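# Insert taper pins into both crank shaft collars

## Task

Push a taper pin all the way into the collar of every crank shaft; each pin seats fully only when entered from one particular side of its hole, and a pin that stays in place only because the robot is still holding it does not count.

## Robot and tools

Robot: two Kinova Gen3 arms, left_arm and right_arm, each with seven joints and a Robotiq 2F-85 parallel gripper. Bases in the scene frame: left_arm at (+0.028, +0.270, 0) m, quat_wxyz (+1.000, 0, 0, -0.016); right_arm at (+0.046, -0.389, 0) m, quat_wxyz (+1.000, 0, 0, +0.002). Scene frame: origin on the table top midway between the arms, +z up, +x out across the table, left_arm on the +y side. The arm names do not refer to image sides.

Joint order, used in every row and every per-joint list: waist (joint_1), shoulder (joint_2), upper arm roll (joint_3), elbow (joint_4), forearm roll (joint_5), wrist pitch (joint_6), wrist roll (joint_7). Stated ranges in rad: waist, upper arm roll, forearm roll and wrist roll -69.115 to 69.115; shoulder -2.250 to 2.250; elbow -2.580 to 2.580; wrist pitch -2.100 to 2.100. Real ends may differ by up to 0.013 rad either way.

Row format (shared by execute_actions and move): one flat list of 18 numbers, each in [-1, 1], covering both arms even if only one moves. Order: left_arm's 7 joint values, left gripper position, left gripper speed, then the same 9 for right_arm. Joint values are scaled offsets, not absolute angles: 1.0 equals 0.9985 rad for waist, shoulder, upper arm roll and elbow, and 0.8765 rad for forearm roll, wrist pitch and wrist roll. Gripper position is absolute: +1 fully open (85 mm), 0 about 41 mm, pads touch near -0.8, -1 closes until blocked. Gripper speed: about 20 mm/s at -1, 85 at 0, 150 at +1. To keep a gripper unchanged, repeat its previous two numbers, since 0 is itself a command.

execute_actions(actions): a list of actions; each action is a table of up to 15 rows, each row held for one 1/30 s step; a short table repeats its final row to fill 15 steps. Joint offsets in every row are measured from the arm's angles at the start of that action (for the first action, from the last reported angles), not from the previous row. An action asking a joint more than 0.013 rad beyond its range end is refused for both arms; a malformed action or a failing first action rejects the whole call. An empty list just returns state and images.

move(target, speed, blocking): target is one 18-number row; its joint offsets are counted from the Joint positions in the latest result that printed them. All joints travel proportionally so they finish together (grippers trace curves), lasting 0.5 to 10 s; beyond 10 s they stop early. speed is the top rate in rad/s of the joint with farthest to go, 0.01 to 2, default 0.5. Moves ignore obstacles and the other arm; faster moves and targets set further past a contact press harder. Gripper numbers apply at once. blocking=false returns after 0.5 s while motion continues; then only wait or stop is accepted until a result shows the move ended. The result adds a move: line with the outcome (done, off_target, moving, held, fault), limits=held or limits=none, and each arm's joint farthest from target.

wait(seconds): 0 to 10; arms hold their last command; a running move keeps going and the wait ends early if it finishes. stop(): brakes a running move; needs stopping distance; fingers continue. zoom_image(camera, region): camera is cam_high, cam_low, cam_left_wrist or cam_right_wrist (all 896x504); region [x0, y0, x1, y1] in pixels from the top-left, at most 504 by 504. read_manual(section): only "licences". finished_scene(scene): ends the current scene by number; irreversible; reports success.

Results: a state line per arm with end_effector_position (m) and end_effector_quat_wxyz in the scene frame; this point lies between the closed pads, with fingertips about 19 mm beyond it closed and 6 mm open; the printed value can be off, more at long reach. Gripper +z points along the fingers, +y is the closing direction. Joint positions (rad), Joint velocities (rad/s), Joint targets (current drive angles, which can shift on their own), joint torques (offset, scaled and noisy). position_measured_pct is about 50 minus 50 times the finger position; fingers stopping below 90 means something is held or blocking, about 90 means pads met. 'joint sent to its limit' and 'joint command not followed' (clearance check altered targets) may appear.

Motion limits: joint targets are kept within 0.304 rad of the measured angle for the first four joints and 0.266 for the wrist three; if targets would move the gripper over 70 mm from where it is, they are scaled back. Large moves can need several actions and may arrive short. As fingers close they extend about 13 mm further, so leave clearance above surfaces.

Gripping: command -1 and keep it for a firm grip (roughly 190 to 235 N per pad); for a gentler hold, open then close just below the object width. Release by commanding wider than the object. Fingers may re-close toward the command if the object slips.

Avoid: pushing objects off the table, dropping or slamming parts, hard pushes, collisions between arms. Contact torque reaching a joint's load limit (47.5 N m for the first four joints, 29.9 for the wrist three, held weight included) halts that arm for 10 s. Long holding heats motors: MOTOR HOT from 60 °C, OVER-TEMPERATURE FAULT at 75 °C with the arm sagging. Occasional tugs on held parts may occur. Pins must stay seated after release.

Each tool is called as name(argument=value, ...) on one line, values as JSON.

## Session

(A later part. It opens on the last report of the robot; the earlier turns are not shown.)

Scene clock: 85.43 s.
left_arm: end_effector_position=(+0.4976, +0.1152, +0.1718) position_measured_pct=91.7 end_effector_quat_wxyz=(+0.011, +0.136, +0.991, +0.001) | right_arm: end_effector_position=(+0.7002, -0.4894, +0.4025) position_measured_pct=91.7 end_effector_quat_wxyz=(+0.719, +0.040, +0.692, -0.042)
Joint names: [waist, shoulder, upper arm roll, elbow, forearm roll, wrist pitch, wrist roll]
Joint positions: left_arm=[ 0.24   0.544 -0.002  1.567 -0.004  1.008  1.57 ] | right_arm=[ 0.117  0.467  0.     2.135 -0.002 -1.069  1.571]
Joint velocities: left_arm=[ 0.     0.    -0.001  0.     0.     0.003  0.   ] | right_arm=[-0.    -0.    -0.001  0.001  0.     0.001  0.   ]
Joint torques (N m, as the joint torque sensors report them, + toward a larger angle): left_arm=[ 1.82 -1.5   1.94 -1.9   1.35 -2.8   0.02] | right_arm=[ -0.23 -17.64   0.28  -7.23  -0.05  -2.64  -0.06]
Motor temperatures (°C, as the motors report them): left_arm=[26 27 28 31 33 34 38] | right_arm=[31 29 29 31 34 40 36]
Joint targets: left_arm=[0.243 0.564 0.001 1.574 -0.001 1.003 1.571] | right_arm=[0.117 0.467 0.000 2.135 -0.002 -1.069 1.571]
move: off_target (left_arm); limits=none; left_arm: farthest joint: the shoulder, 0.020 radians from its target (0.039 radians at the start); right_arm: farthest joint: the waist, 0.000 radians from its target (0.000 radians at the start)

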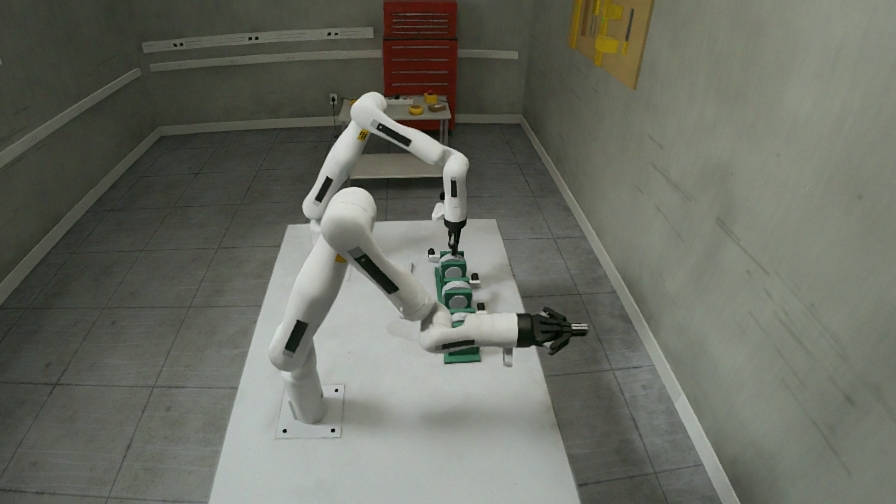

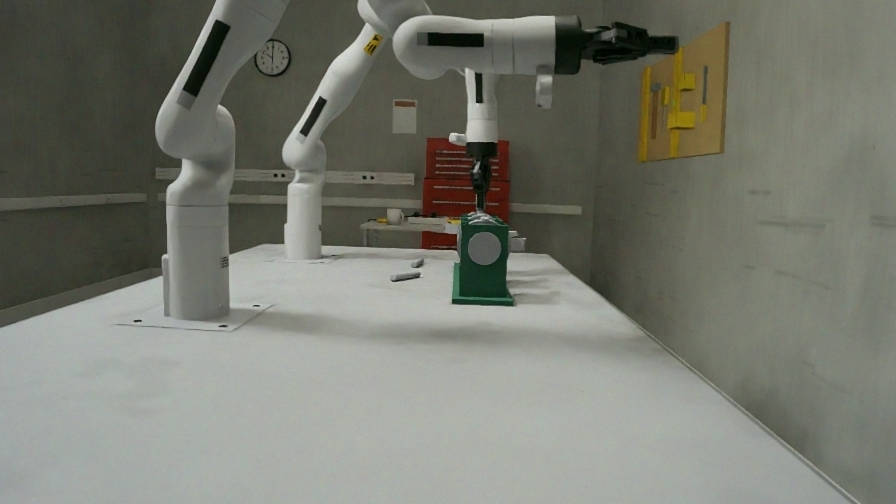

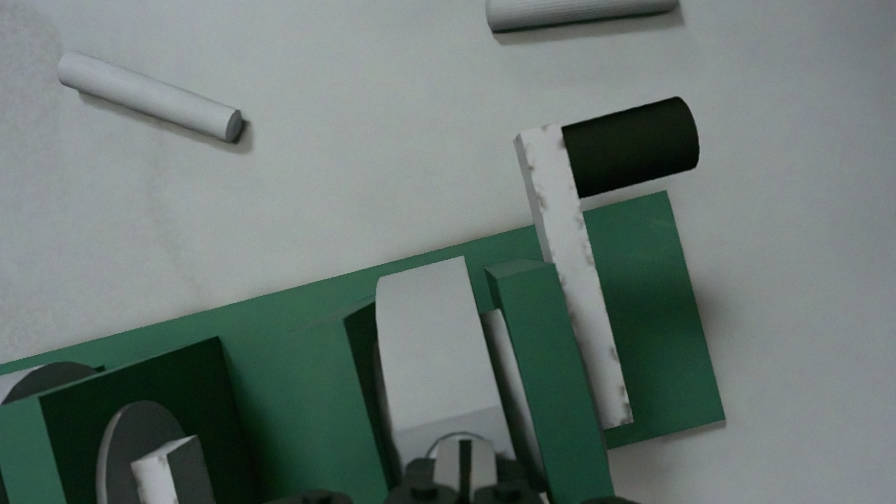

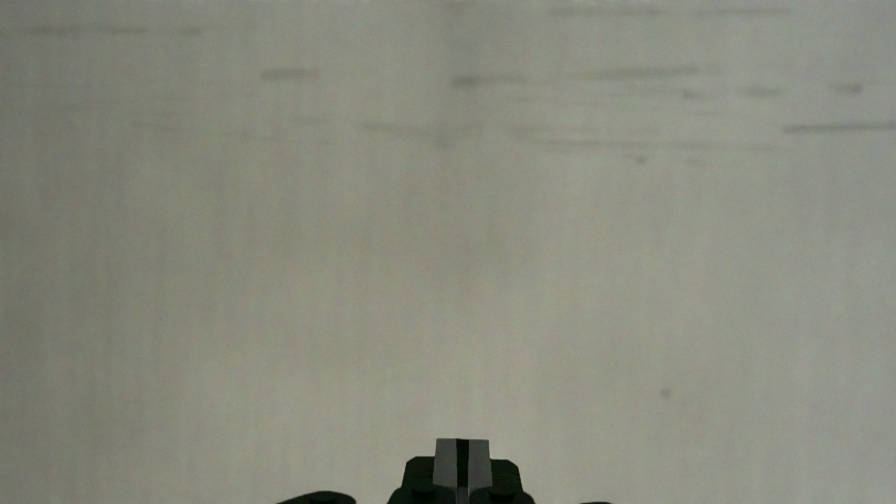

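execute_actions(actions=[[[0,-0.01,0,0,0,0,0,-1,0,0,0,0,0,0,0,0,-1,0],[0,-0.02,0,0,0,0.01,0,-1,0,0,0,0,0,0,0,0,-1,0],[0,-0.03,0,-0.01,0,0.02,0,-1,0,0,0,0,0,0,0,0,-1,0],[0.01,-0.035,0,-0.03,0,0.04,0,-1,0,0,0,0,0,0,0,0,-1,0],[0.03,-0.03,0,-0.05,0,0.06,0,-1,0,0,0,0,0,0,0,0,-1,0],[0.05,-0.02,0,-0.075,0,0.08,0,-1,0,0,0,0,0,0,0,0,-1,0],[0.075,-0.005,0,-0.10,0,0.10,0,-1,0,0,0,0,0,0,0,0,-1,0],[0.10,0.01,0,-0.13,0,0.12,0,-1,0,0,0,0,0,0,0,0,-1,0],[0.13,0.03,0,-0.16,0,0.14,0,-1,0,0,0,0,0,0,0,0,-1,0],[0.16,0.05,0,-0.19,0,0.16,0,-1,0,0,0,0,0,0,0,0,-1,0],[0.19,0.07,0,-0.22,0,0.18,0,-1,0,0,0,0,0,0,0,0,-1,0],[0.215,0.09,0,-0.25,0,0.195,0,-1,0,0,0,0,0,0,0,0,-1,0],[0.24,0.11,0,-0.275,0,0.21,0,-1,0,0,0,0,0,0,0,0,-1,0],[0.255,0.122,0,-0.293,0,0.22,0,-1,0,0,0,0,0,0,0,0,-1,0],[0.261,0.128,0.002,-0.301,0.003,0.223,0,-1,0,0,0,0,0,0,0,0,-1,0]]])

wait(seconds=0.4)

Scene clock: 86.73 s.
left_arm: end_effector_position=(+0.4998, +0.0037, +0.1968) position_measured_pct=91.7 end_effector_quat_wxyz=(+0.008, +0.234, +0.972, +0.000) | right_arm: end_effector_position=(+0.7002, -0.4894, +0.4025) position_measured_pct=91.7 end_effector_quat_wxyz=(+0.719, +0.040, +0.692, -0.042)
Joint names: [waist, shoulder, upper arm roll, elbow, forearm roll, wrist pitch, wrist roll]
Joint positions: left_arm=[ 0.439  0.623 -0.002  1.334 -0.004  1.17   1.57 ] | right_arm=[ 0.117  0.467  0.     2.135 -0.002 -1.069  1.571]
Joint velocities: left_arm=[ 0.654  0.52   0.019 -0.725  0.012  0.387  0.   ] | right_arm=[ 0.    -0.001  0.    -0.     0.    -0.001  0.   ]
Joint torques (N m, as the joint torque sensors report them, + toward a larger angle): left_arm=[ -1.97 -22.63  -1.35  -8.97  -0.33  -0.01  -0.04] | right_arm=[ -0.25 -17.48   0.81  -7.21   0.02  -2.79  -0.31]
Motor temperatures (°C, as the motors report them): left_arm=[26 27 28 31 33 34 38] | right_arm=[31 29 29 31 34 40 36]
Joint targets: left_arm=[0.500 0.672 0.000 1.267 -0.001 1.204 1.570] | right_arm=[0.117 0.467 0.000 2.135 -0.002 -1.069 1.571]

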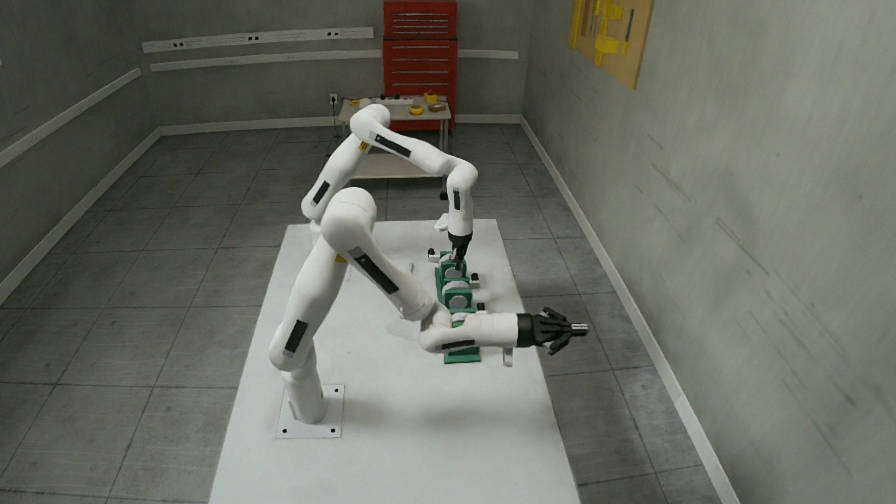

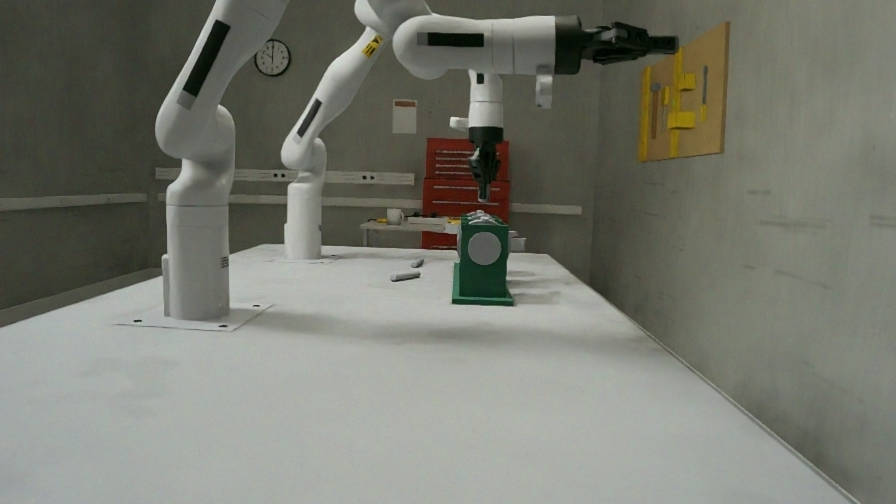

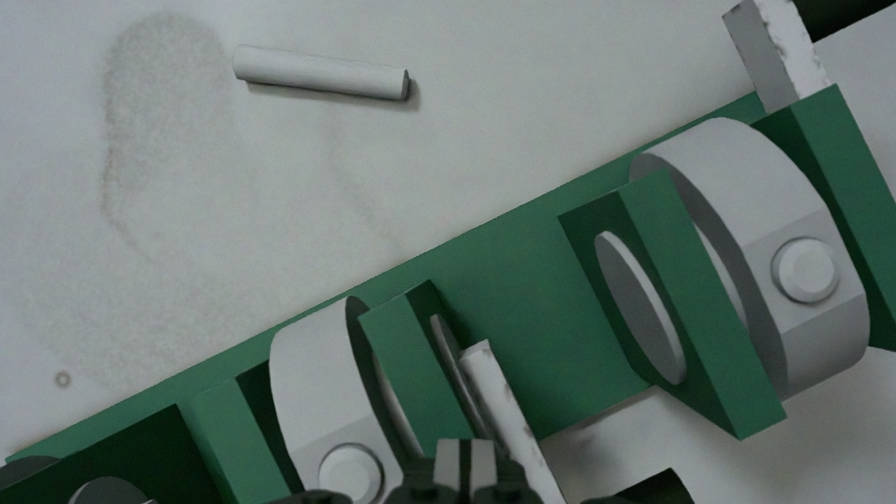

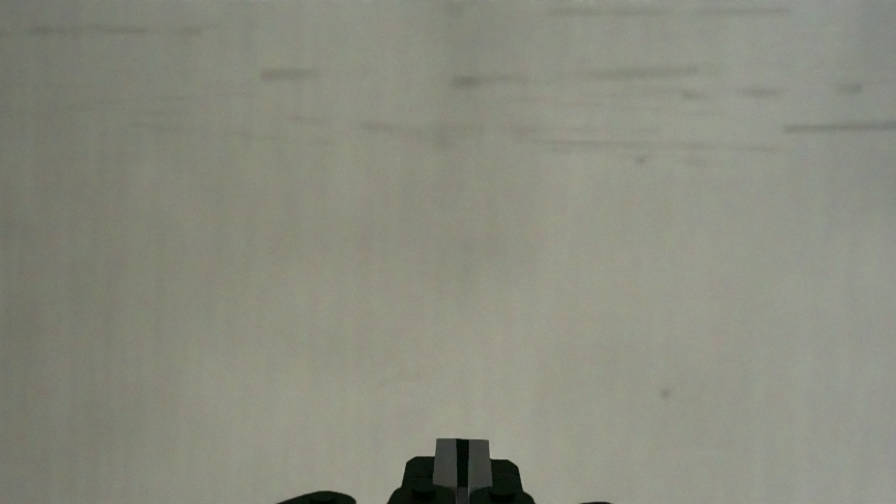

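Scene clock: 87.13 s.
left_arm: end_effector_position=(+0.4936, -0.0326, +0.1902) position_measured_pct=91.7 end_effector_quat_wxyz=(+0.000, +0.263, +0.965, +0.001) | right_arm: end_effector_position=(+0.7002, -0.4894, +0.4025) position_measured_pct=91.7 end_effector_quat_wxyz=(+0.719, +0.040, +0.692, -0.042)
Joint names: [waist, shoulder, upper arm roll, elbow, forearm roll, wrist pitch, wrist roll]
Joint positions: left_arm=[ 0.499  0.671  0.     1.267 -0.001  1.204  1.57 ] | right_arm=[ 0.117  0.467  0.     2.135 -0.002 -1.069  1.571]
Joint velocities: left_arm=[ 0.008  0.009  0.001 -0.001  0.    -0.     0.   ] | right_arm=[-0.     0.001 -0.002  0.001 -0.    -0.    -0.   ]
Joint torques (N m, as the joint torque sensors report them, + toward a larger angle): left_arm=[ -0.08 -21.23  -0.13  -9.17   0.18  -0.01  -0.1 ] | right_arm=[ -0.24 -17.2    0.23  -7.08   0.08  -2.69  -0.11]
Motor temperatures (°C, as the motors report them): left_arm=[26 27 28 31 33 34 38] | right_arm=[31 29 29 31 34 40 36]
Joint targets: left_arm=[0.500 0.672 0.000 1.267 -0.001 1.204 1.570] | right_arm=[0.117 0.467 0.000 2.135 -0.002 -1.069 1.571]
wait: 0.40 s; no rest

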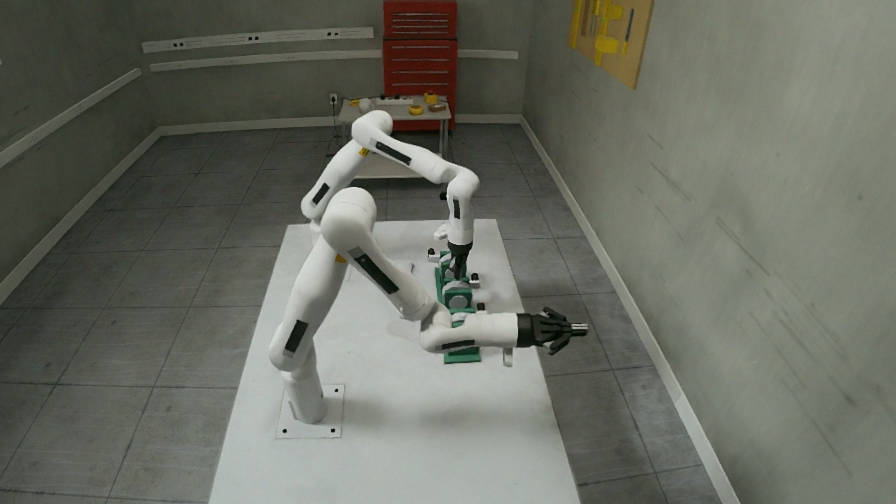

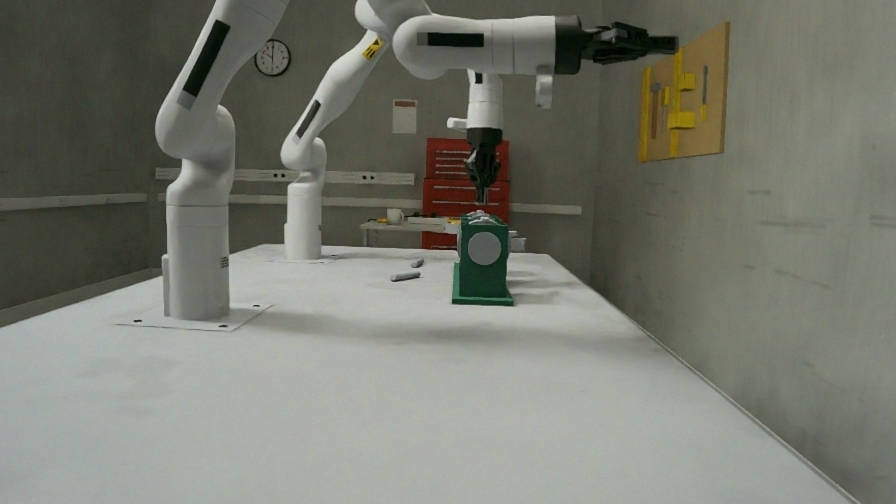

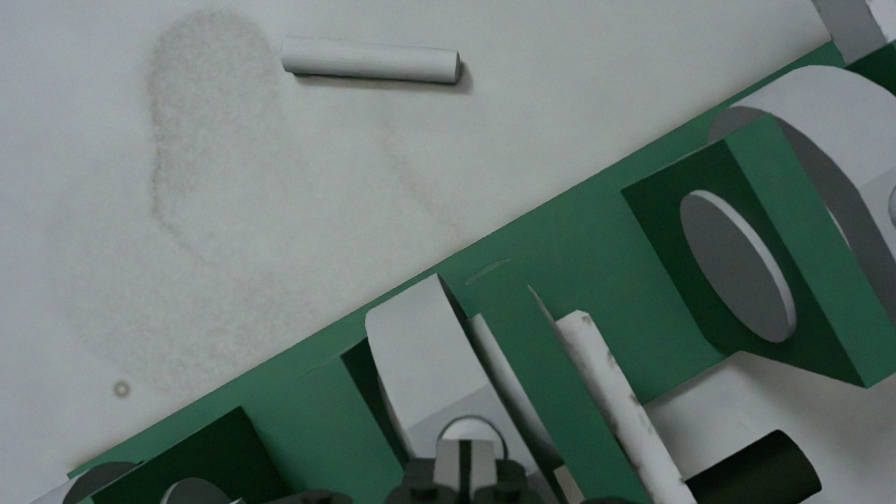

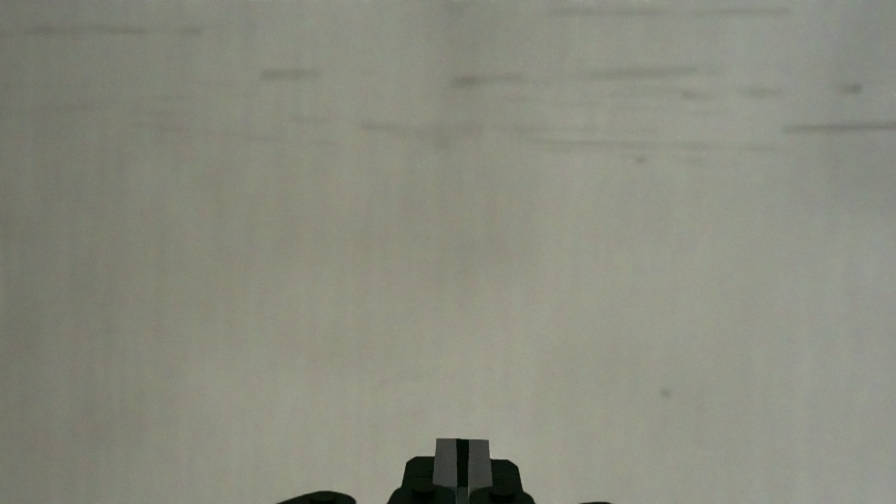

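Aligned; press.

move(target=[0,0.028,0,0.0435,0,-0.082,0,-1,0,0,0,0,0,0,0,0,-1,0], speed=0.1)

zoom_image(camera="cam_low", region=[450,185,520,235])

Scene clock: 88.37 s.
left_arm: end_effector_position=(+0.4983, -0.0329, +0.1715) position_measured_pct=91.7 end_effector_quat_wxyz=(+0.009, +0.262, +0.965, -0.001) | right_arm: end_effector_position=(+0.7002, -0.4894, +0.4025) position_measured_pct=91.7 end_effector_quat_wxyz=(+0.719, +0.040, +0.692, -0.042)
Joint names: [waist, shoulder, upper arm roll, elbow, forearm roll, wrist pitch, wrist roll]
Joint positions: left_arm=[ 0.498  0.685 -0.001  1.304 -0.003  1.134  1.57 ] | right_arm=[ 0.117  0.467  0.     2.135 -0.002 -1.069  1.571]
Joint velocities: left_arm=[-0.001 -0.001 -0.001 -0.     0.     0.    -0.   ] | right_arm=[-0.     0.002  0.     0.     0.    -0.001 -0.   ]
Joint torques (N m, as the joint torque sensors report them, + toward a larger angle): left_arm=[  1.24 -10.11   0.71  -3.66   0.36  -0.83  -0.38] | right_arm=[ -0.28 -17.23   0.08  -7.52   0.21  -2.89  -0.13]
Motor temperatures (°C, as the motors report them): left_arm=[26 27 28 31 33 34 38] | right_arm=[31 29 29 31 34 40 36]
Joint targets: left_arm=[0.499 0.699 0.000 1.310 -0.001 1.132 1.570] | right_arm=[0.117 0.467 0.000 2.135 -0.002 -1.069 1.571]
move: off_target (left_arm); limits=none; left_arm: farthest joint: the shoulder, 0.014 radians from its target (0.027 radians at the start); right_arm: farthest joint: the waist, 0.000 radians from its target (0.000 radians at the start)

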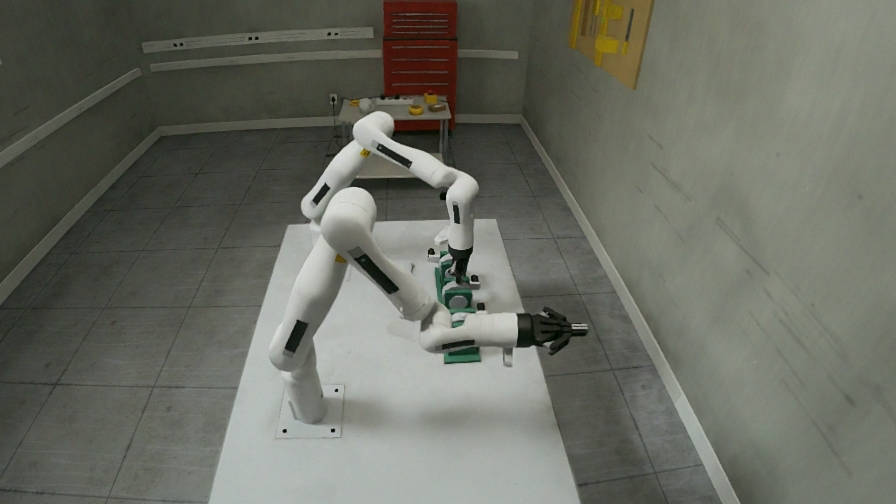

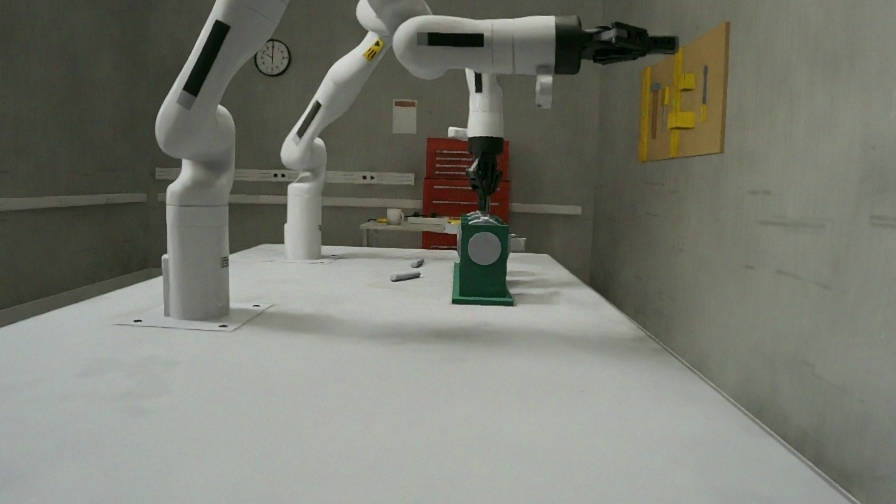

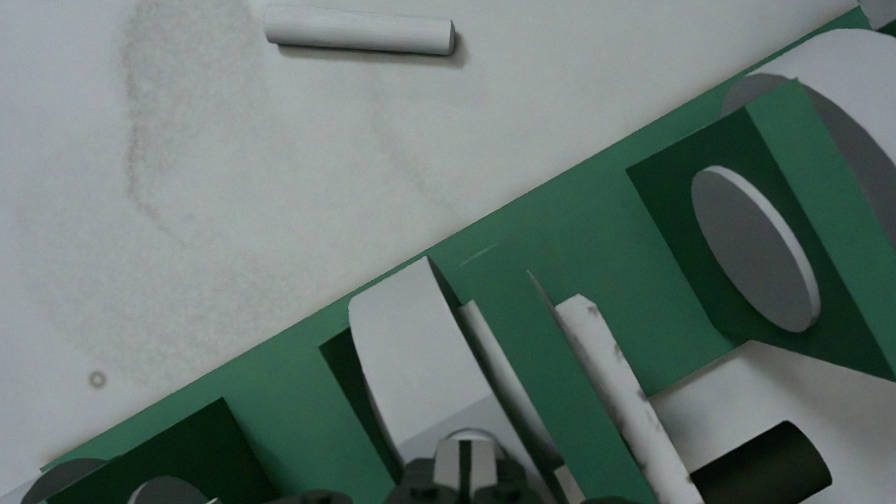

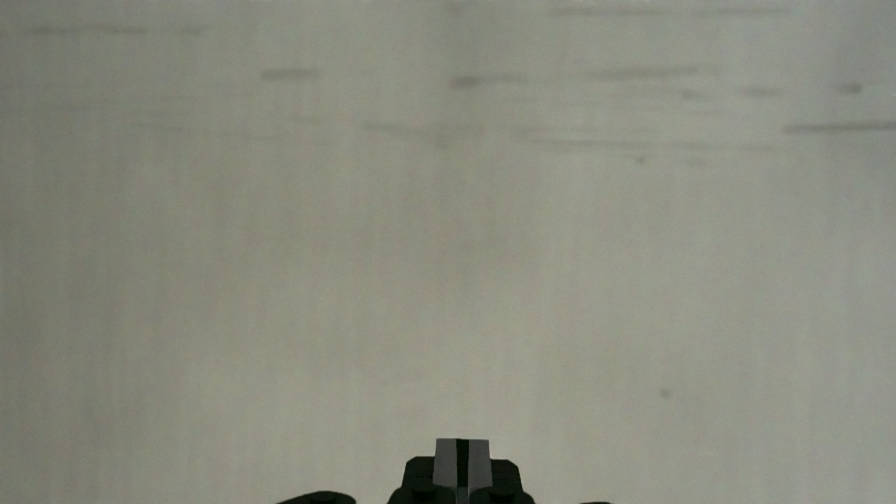

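Region (450, 185, 520, 235) of cam_low's 896x504 image, scaled by 7.200, with more detail than that image has; it fills the top 360 rows of this view, and the rest is white.

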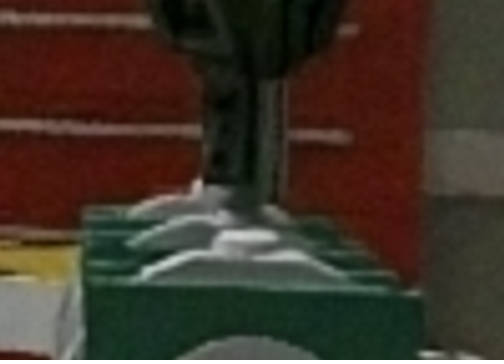

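move(target=[0,-0.014,0,-0.037,0,0.08,0,-1,0,0,0,0,0,0,0,0,-1,0], speed=0.3)

move(target=[0.197,0.244,0,-0.483,0,0.272,0,-1,0,0,0,0,0,0,0,0,-1,0], speed=0.8)

Scene clock: 89.60 s.
left_arm: end_effector_position=(+0.4945, -0.0306, +0.1900) position_measured_pct=91.7 end_effector_quat_wxyz=(-0.000, +0.262, +0.965, +0.002) | right_arm: end_effector_position=(+0.7002, -0.4894, +0.4025) position_measured_pct=91.7 end_effector_quat_wxyz=(+0.719, +0.040, +0.692, -0.042)
Joint names: [waist, shoulder, upper arm roll, elbow, forearm roll, wrist pitch, wrist roll]
Joint positions: left_arm=[ 0.498  0.671 -0.001  1.267 -0.003  1.204  1.57 ] | right_arm=[ 0.117  0.467  0.     2.135 -0.002 -1.069  1.571]
Joint velocities: left_arm=[ 0.    -0.001  0.001 -0.001 -0.    -0.001 -0.   ] | right_arm=[ 0.    -0.     0.001  0.    -0.     0.002  0.   ]
Joint torques (N m, as the joint torque sensors report them, + toward a larger angle): left_arm=[ -0.29 -21.79   0.04  -8.46  -0.19   0.07  -0.18] | right_arm=[ -0.07 -17.82   0.22  -7.35   0.2   -2.65   0.  ]
Motor temperatures (°C, as the motors report them): left_arm=[26 27 28 31 33 34 38] | right_arm=[31 29 29 31 34 40 36]
Joint targets: left_arm=[0.498 0.671 -0.001 1.267 -0.003 1.204 1.570] | right_arm=[0.117 0.467 0.000 2.135 -0.002 -1.069 1.571]
move: done; limits=none; left_arm: farthest joint: the waist, 0.000 radians from its target (0.000 radians at the start); right_arm: farthest joint: the waist, 0.000 radians from its target (0.000 radians at the start)

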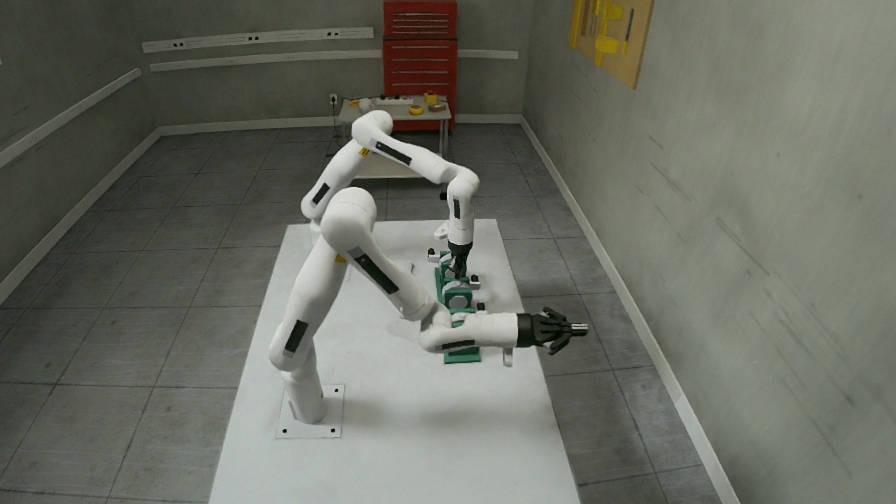

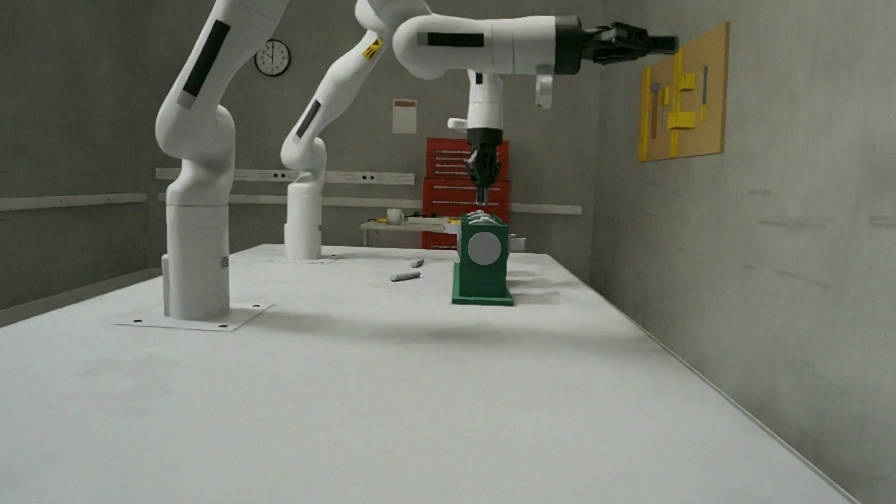

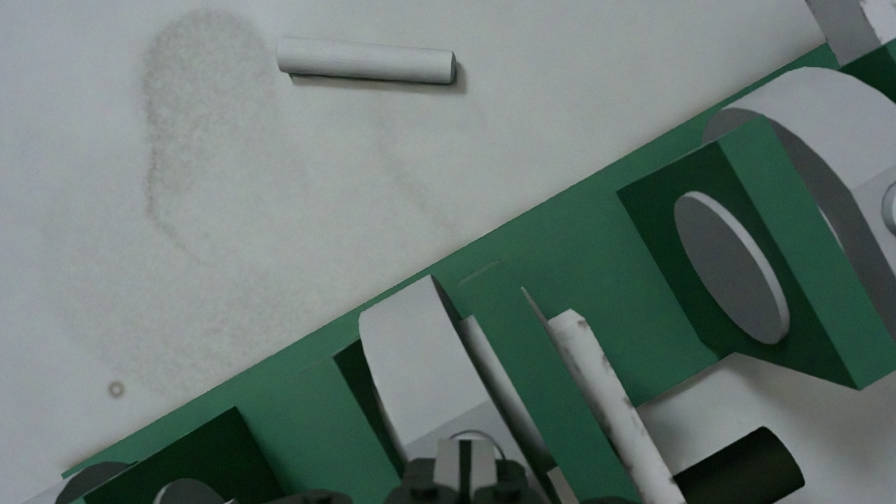

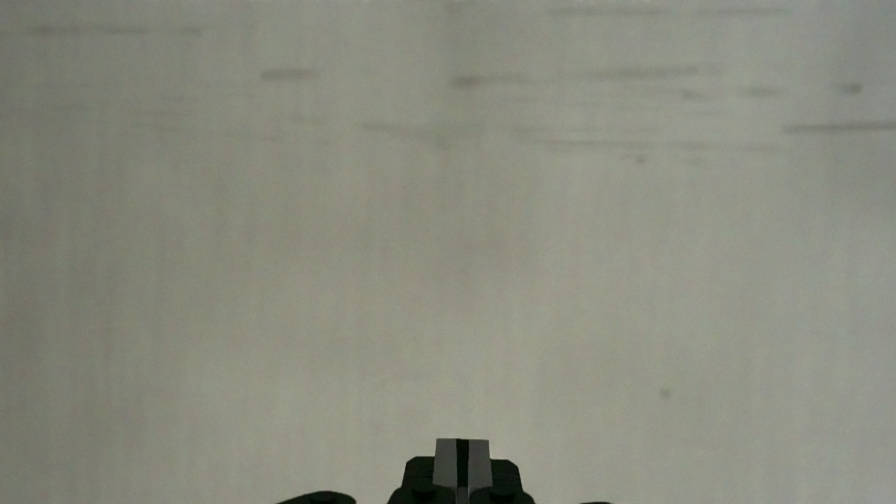

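Scene clock: 90.83 s.
left_arm: end_effector_position=(+0.4941, -0.1760, +0.1898) position_measured_pct=91.7 end_effector_quat_wxyz=(+0.000, +0.356, +0.935, +0.002) | right_arm: end_effector_position=(+0.7002, -0.4894, +0.4025) position_measured_pct=91.7 end_effector_quat_wxyz=(+0.719, +0.040, +0.692, -0.042)
Joint names: [waist, shoulder, upper arm roll, elbow, forearm roll, wrist pitch, wrist roll]
Joint positions: left_arm=[ 0.694  0.915 -0.001  0.785 -0.003  1.443  1.57 ] | right_arm=[ 0.117  0.467  0.     2.135 -0.002 -1.069  1.571]
Joint velocities: left_arm=[ 0.001  0.002 -0.001 -0.    -0.    -0.    -0.   ] | right_arm=[-0.    -0.001 -0.001  0.    -0.    -0.    -0.   ]
Joint torques (N m, as the joint torque sensors report them, + toward a larger angle): left_arm=[ -0.2  -25.67   0.36  -8.89   0.02  -0.02  -0.36] | right_arm=[ -0.22 -17.37   0.5   -7.29   0.09  -2.52  -0.05]
Motor temperatures (°C, as the motors report them): left_arm=[26 27 28 31 33 34 38] | right_arm=[31 29 29 31 34 40 36]
Joint targets: left_arm=[0.694 0.915 -0.001 0.785 -0.003 1.443 1.570] | right_arm=[0.117 0.467 0.000 2.135 -0.002 -1.069 1.571]
move: done; limits=none; left_arm: farthest joint: the waist, 0.000 radians from its target (0.197 radians at the start); right_arm: farthest joint: the waist, 0.000 radians from its target (0.000 radians at the start)

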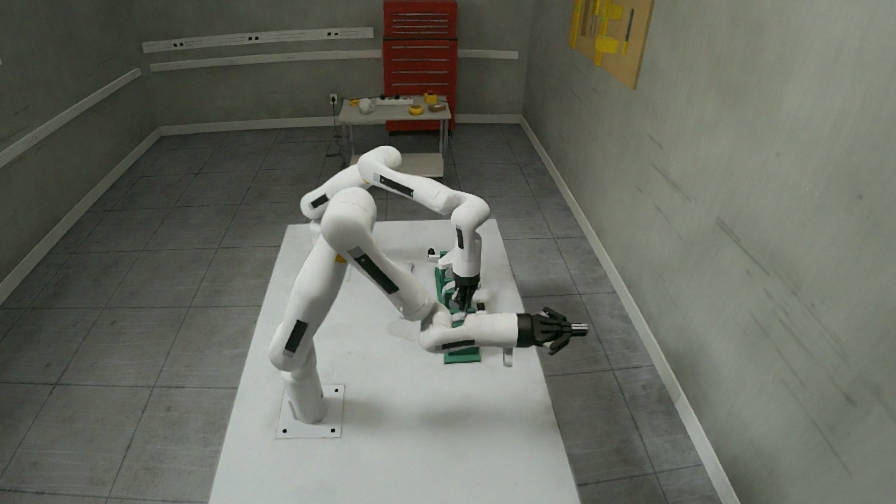

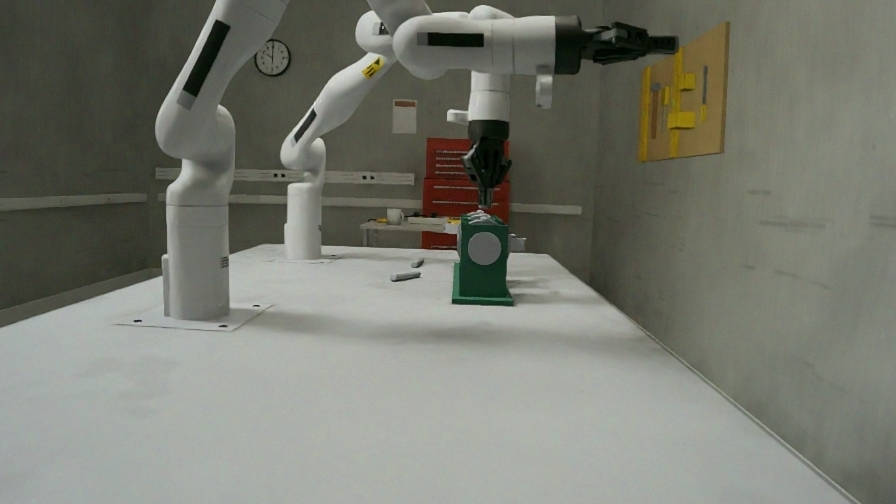

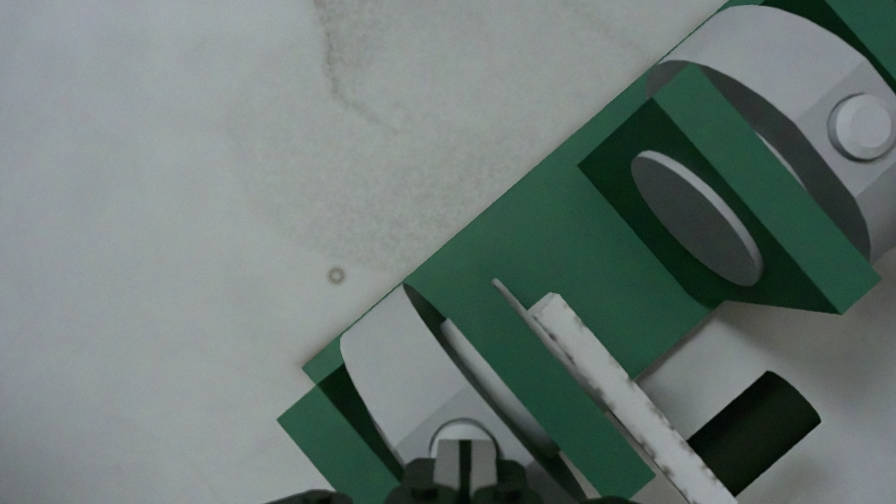

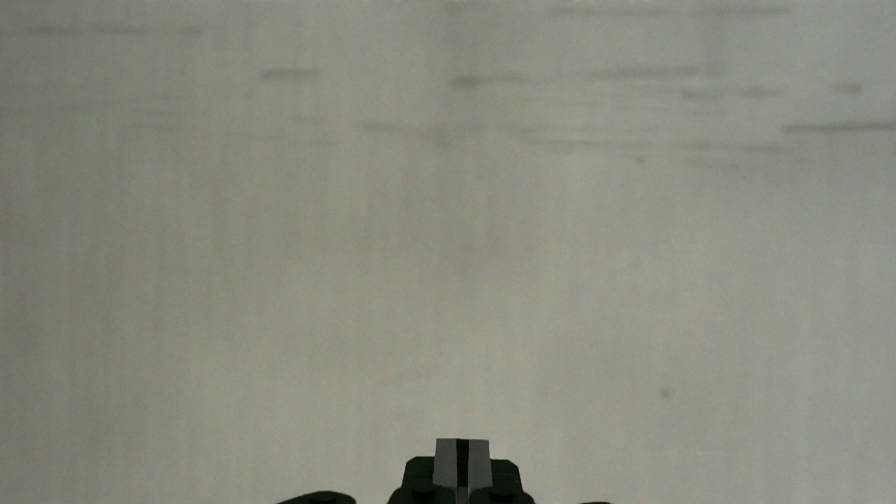

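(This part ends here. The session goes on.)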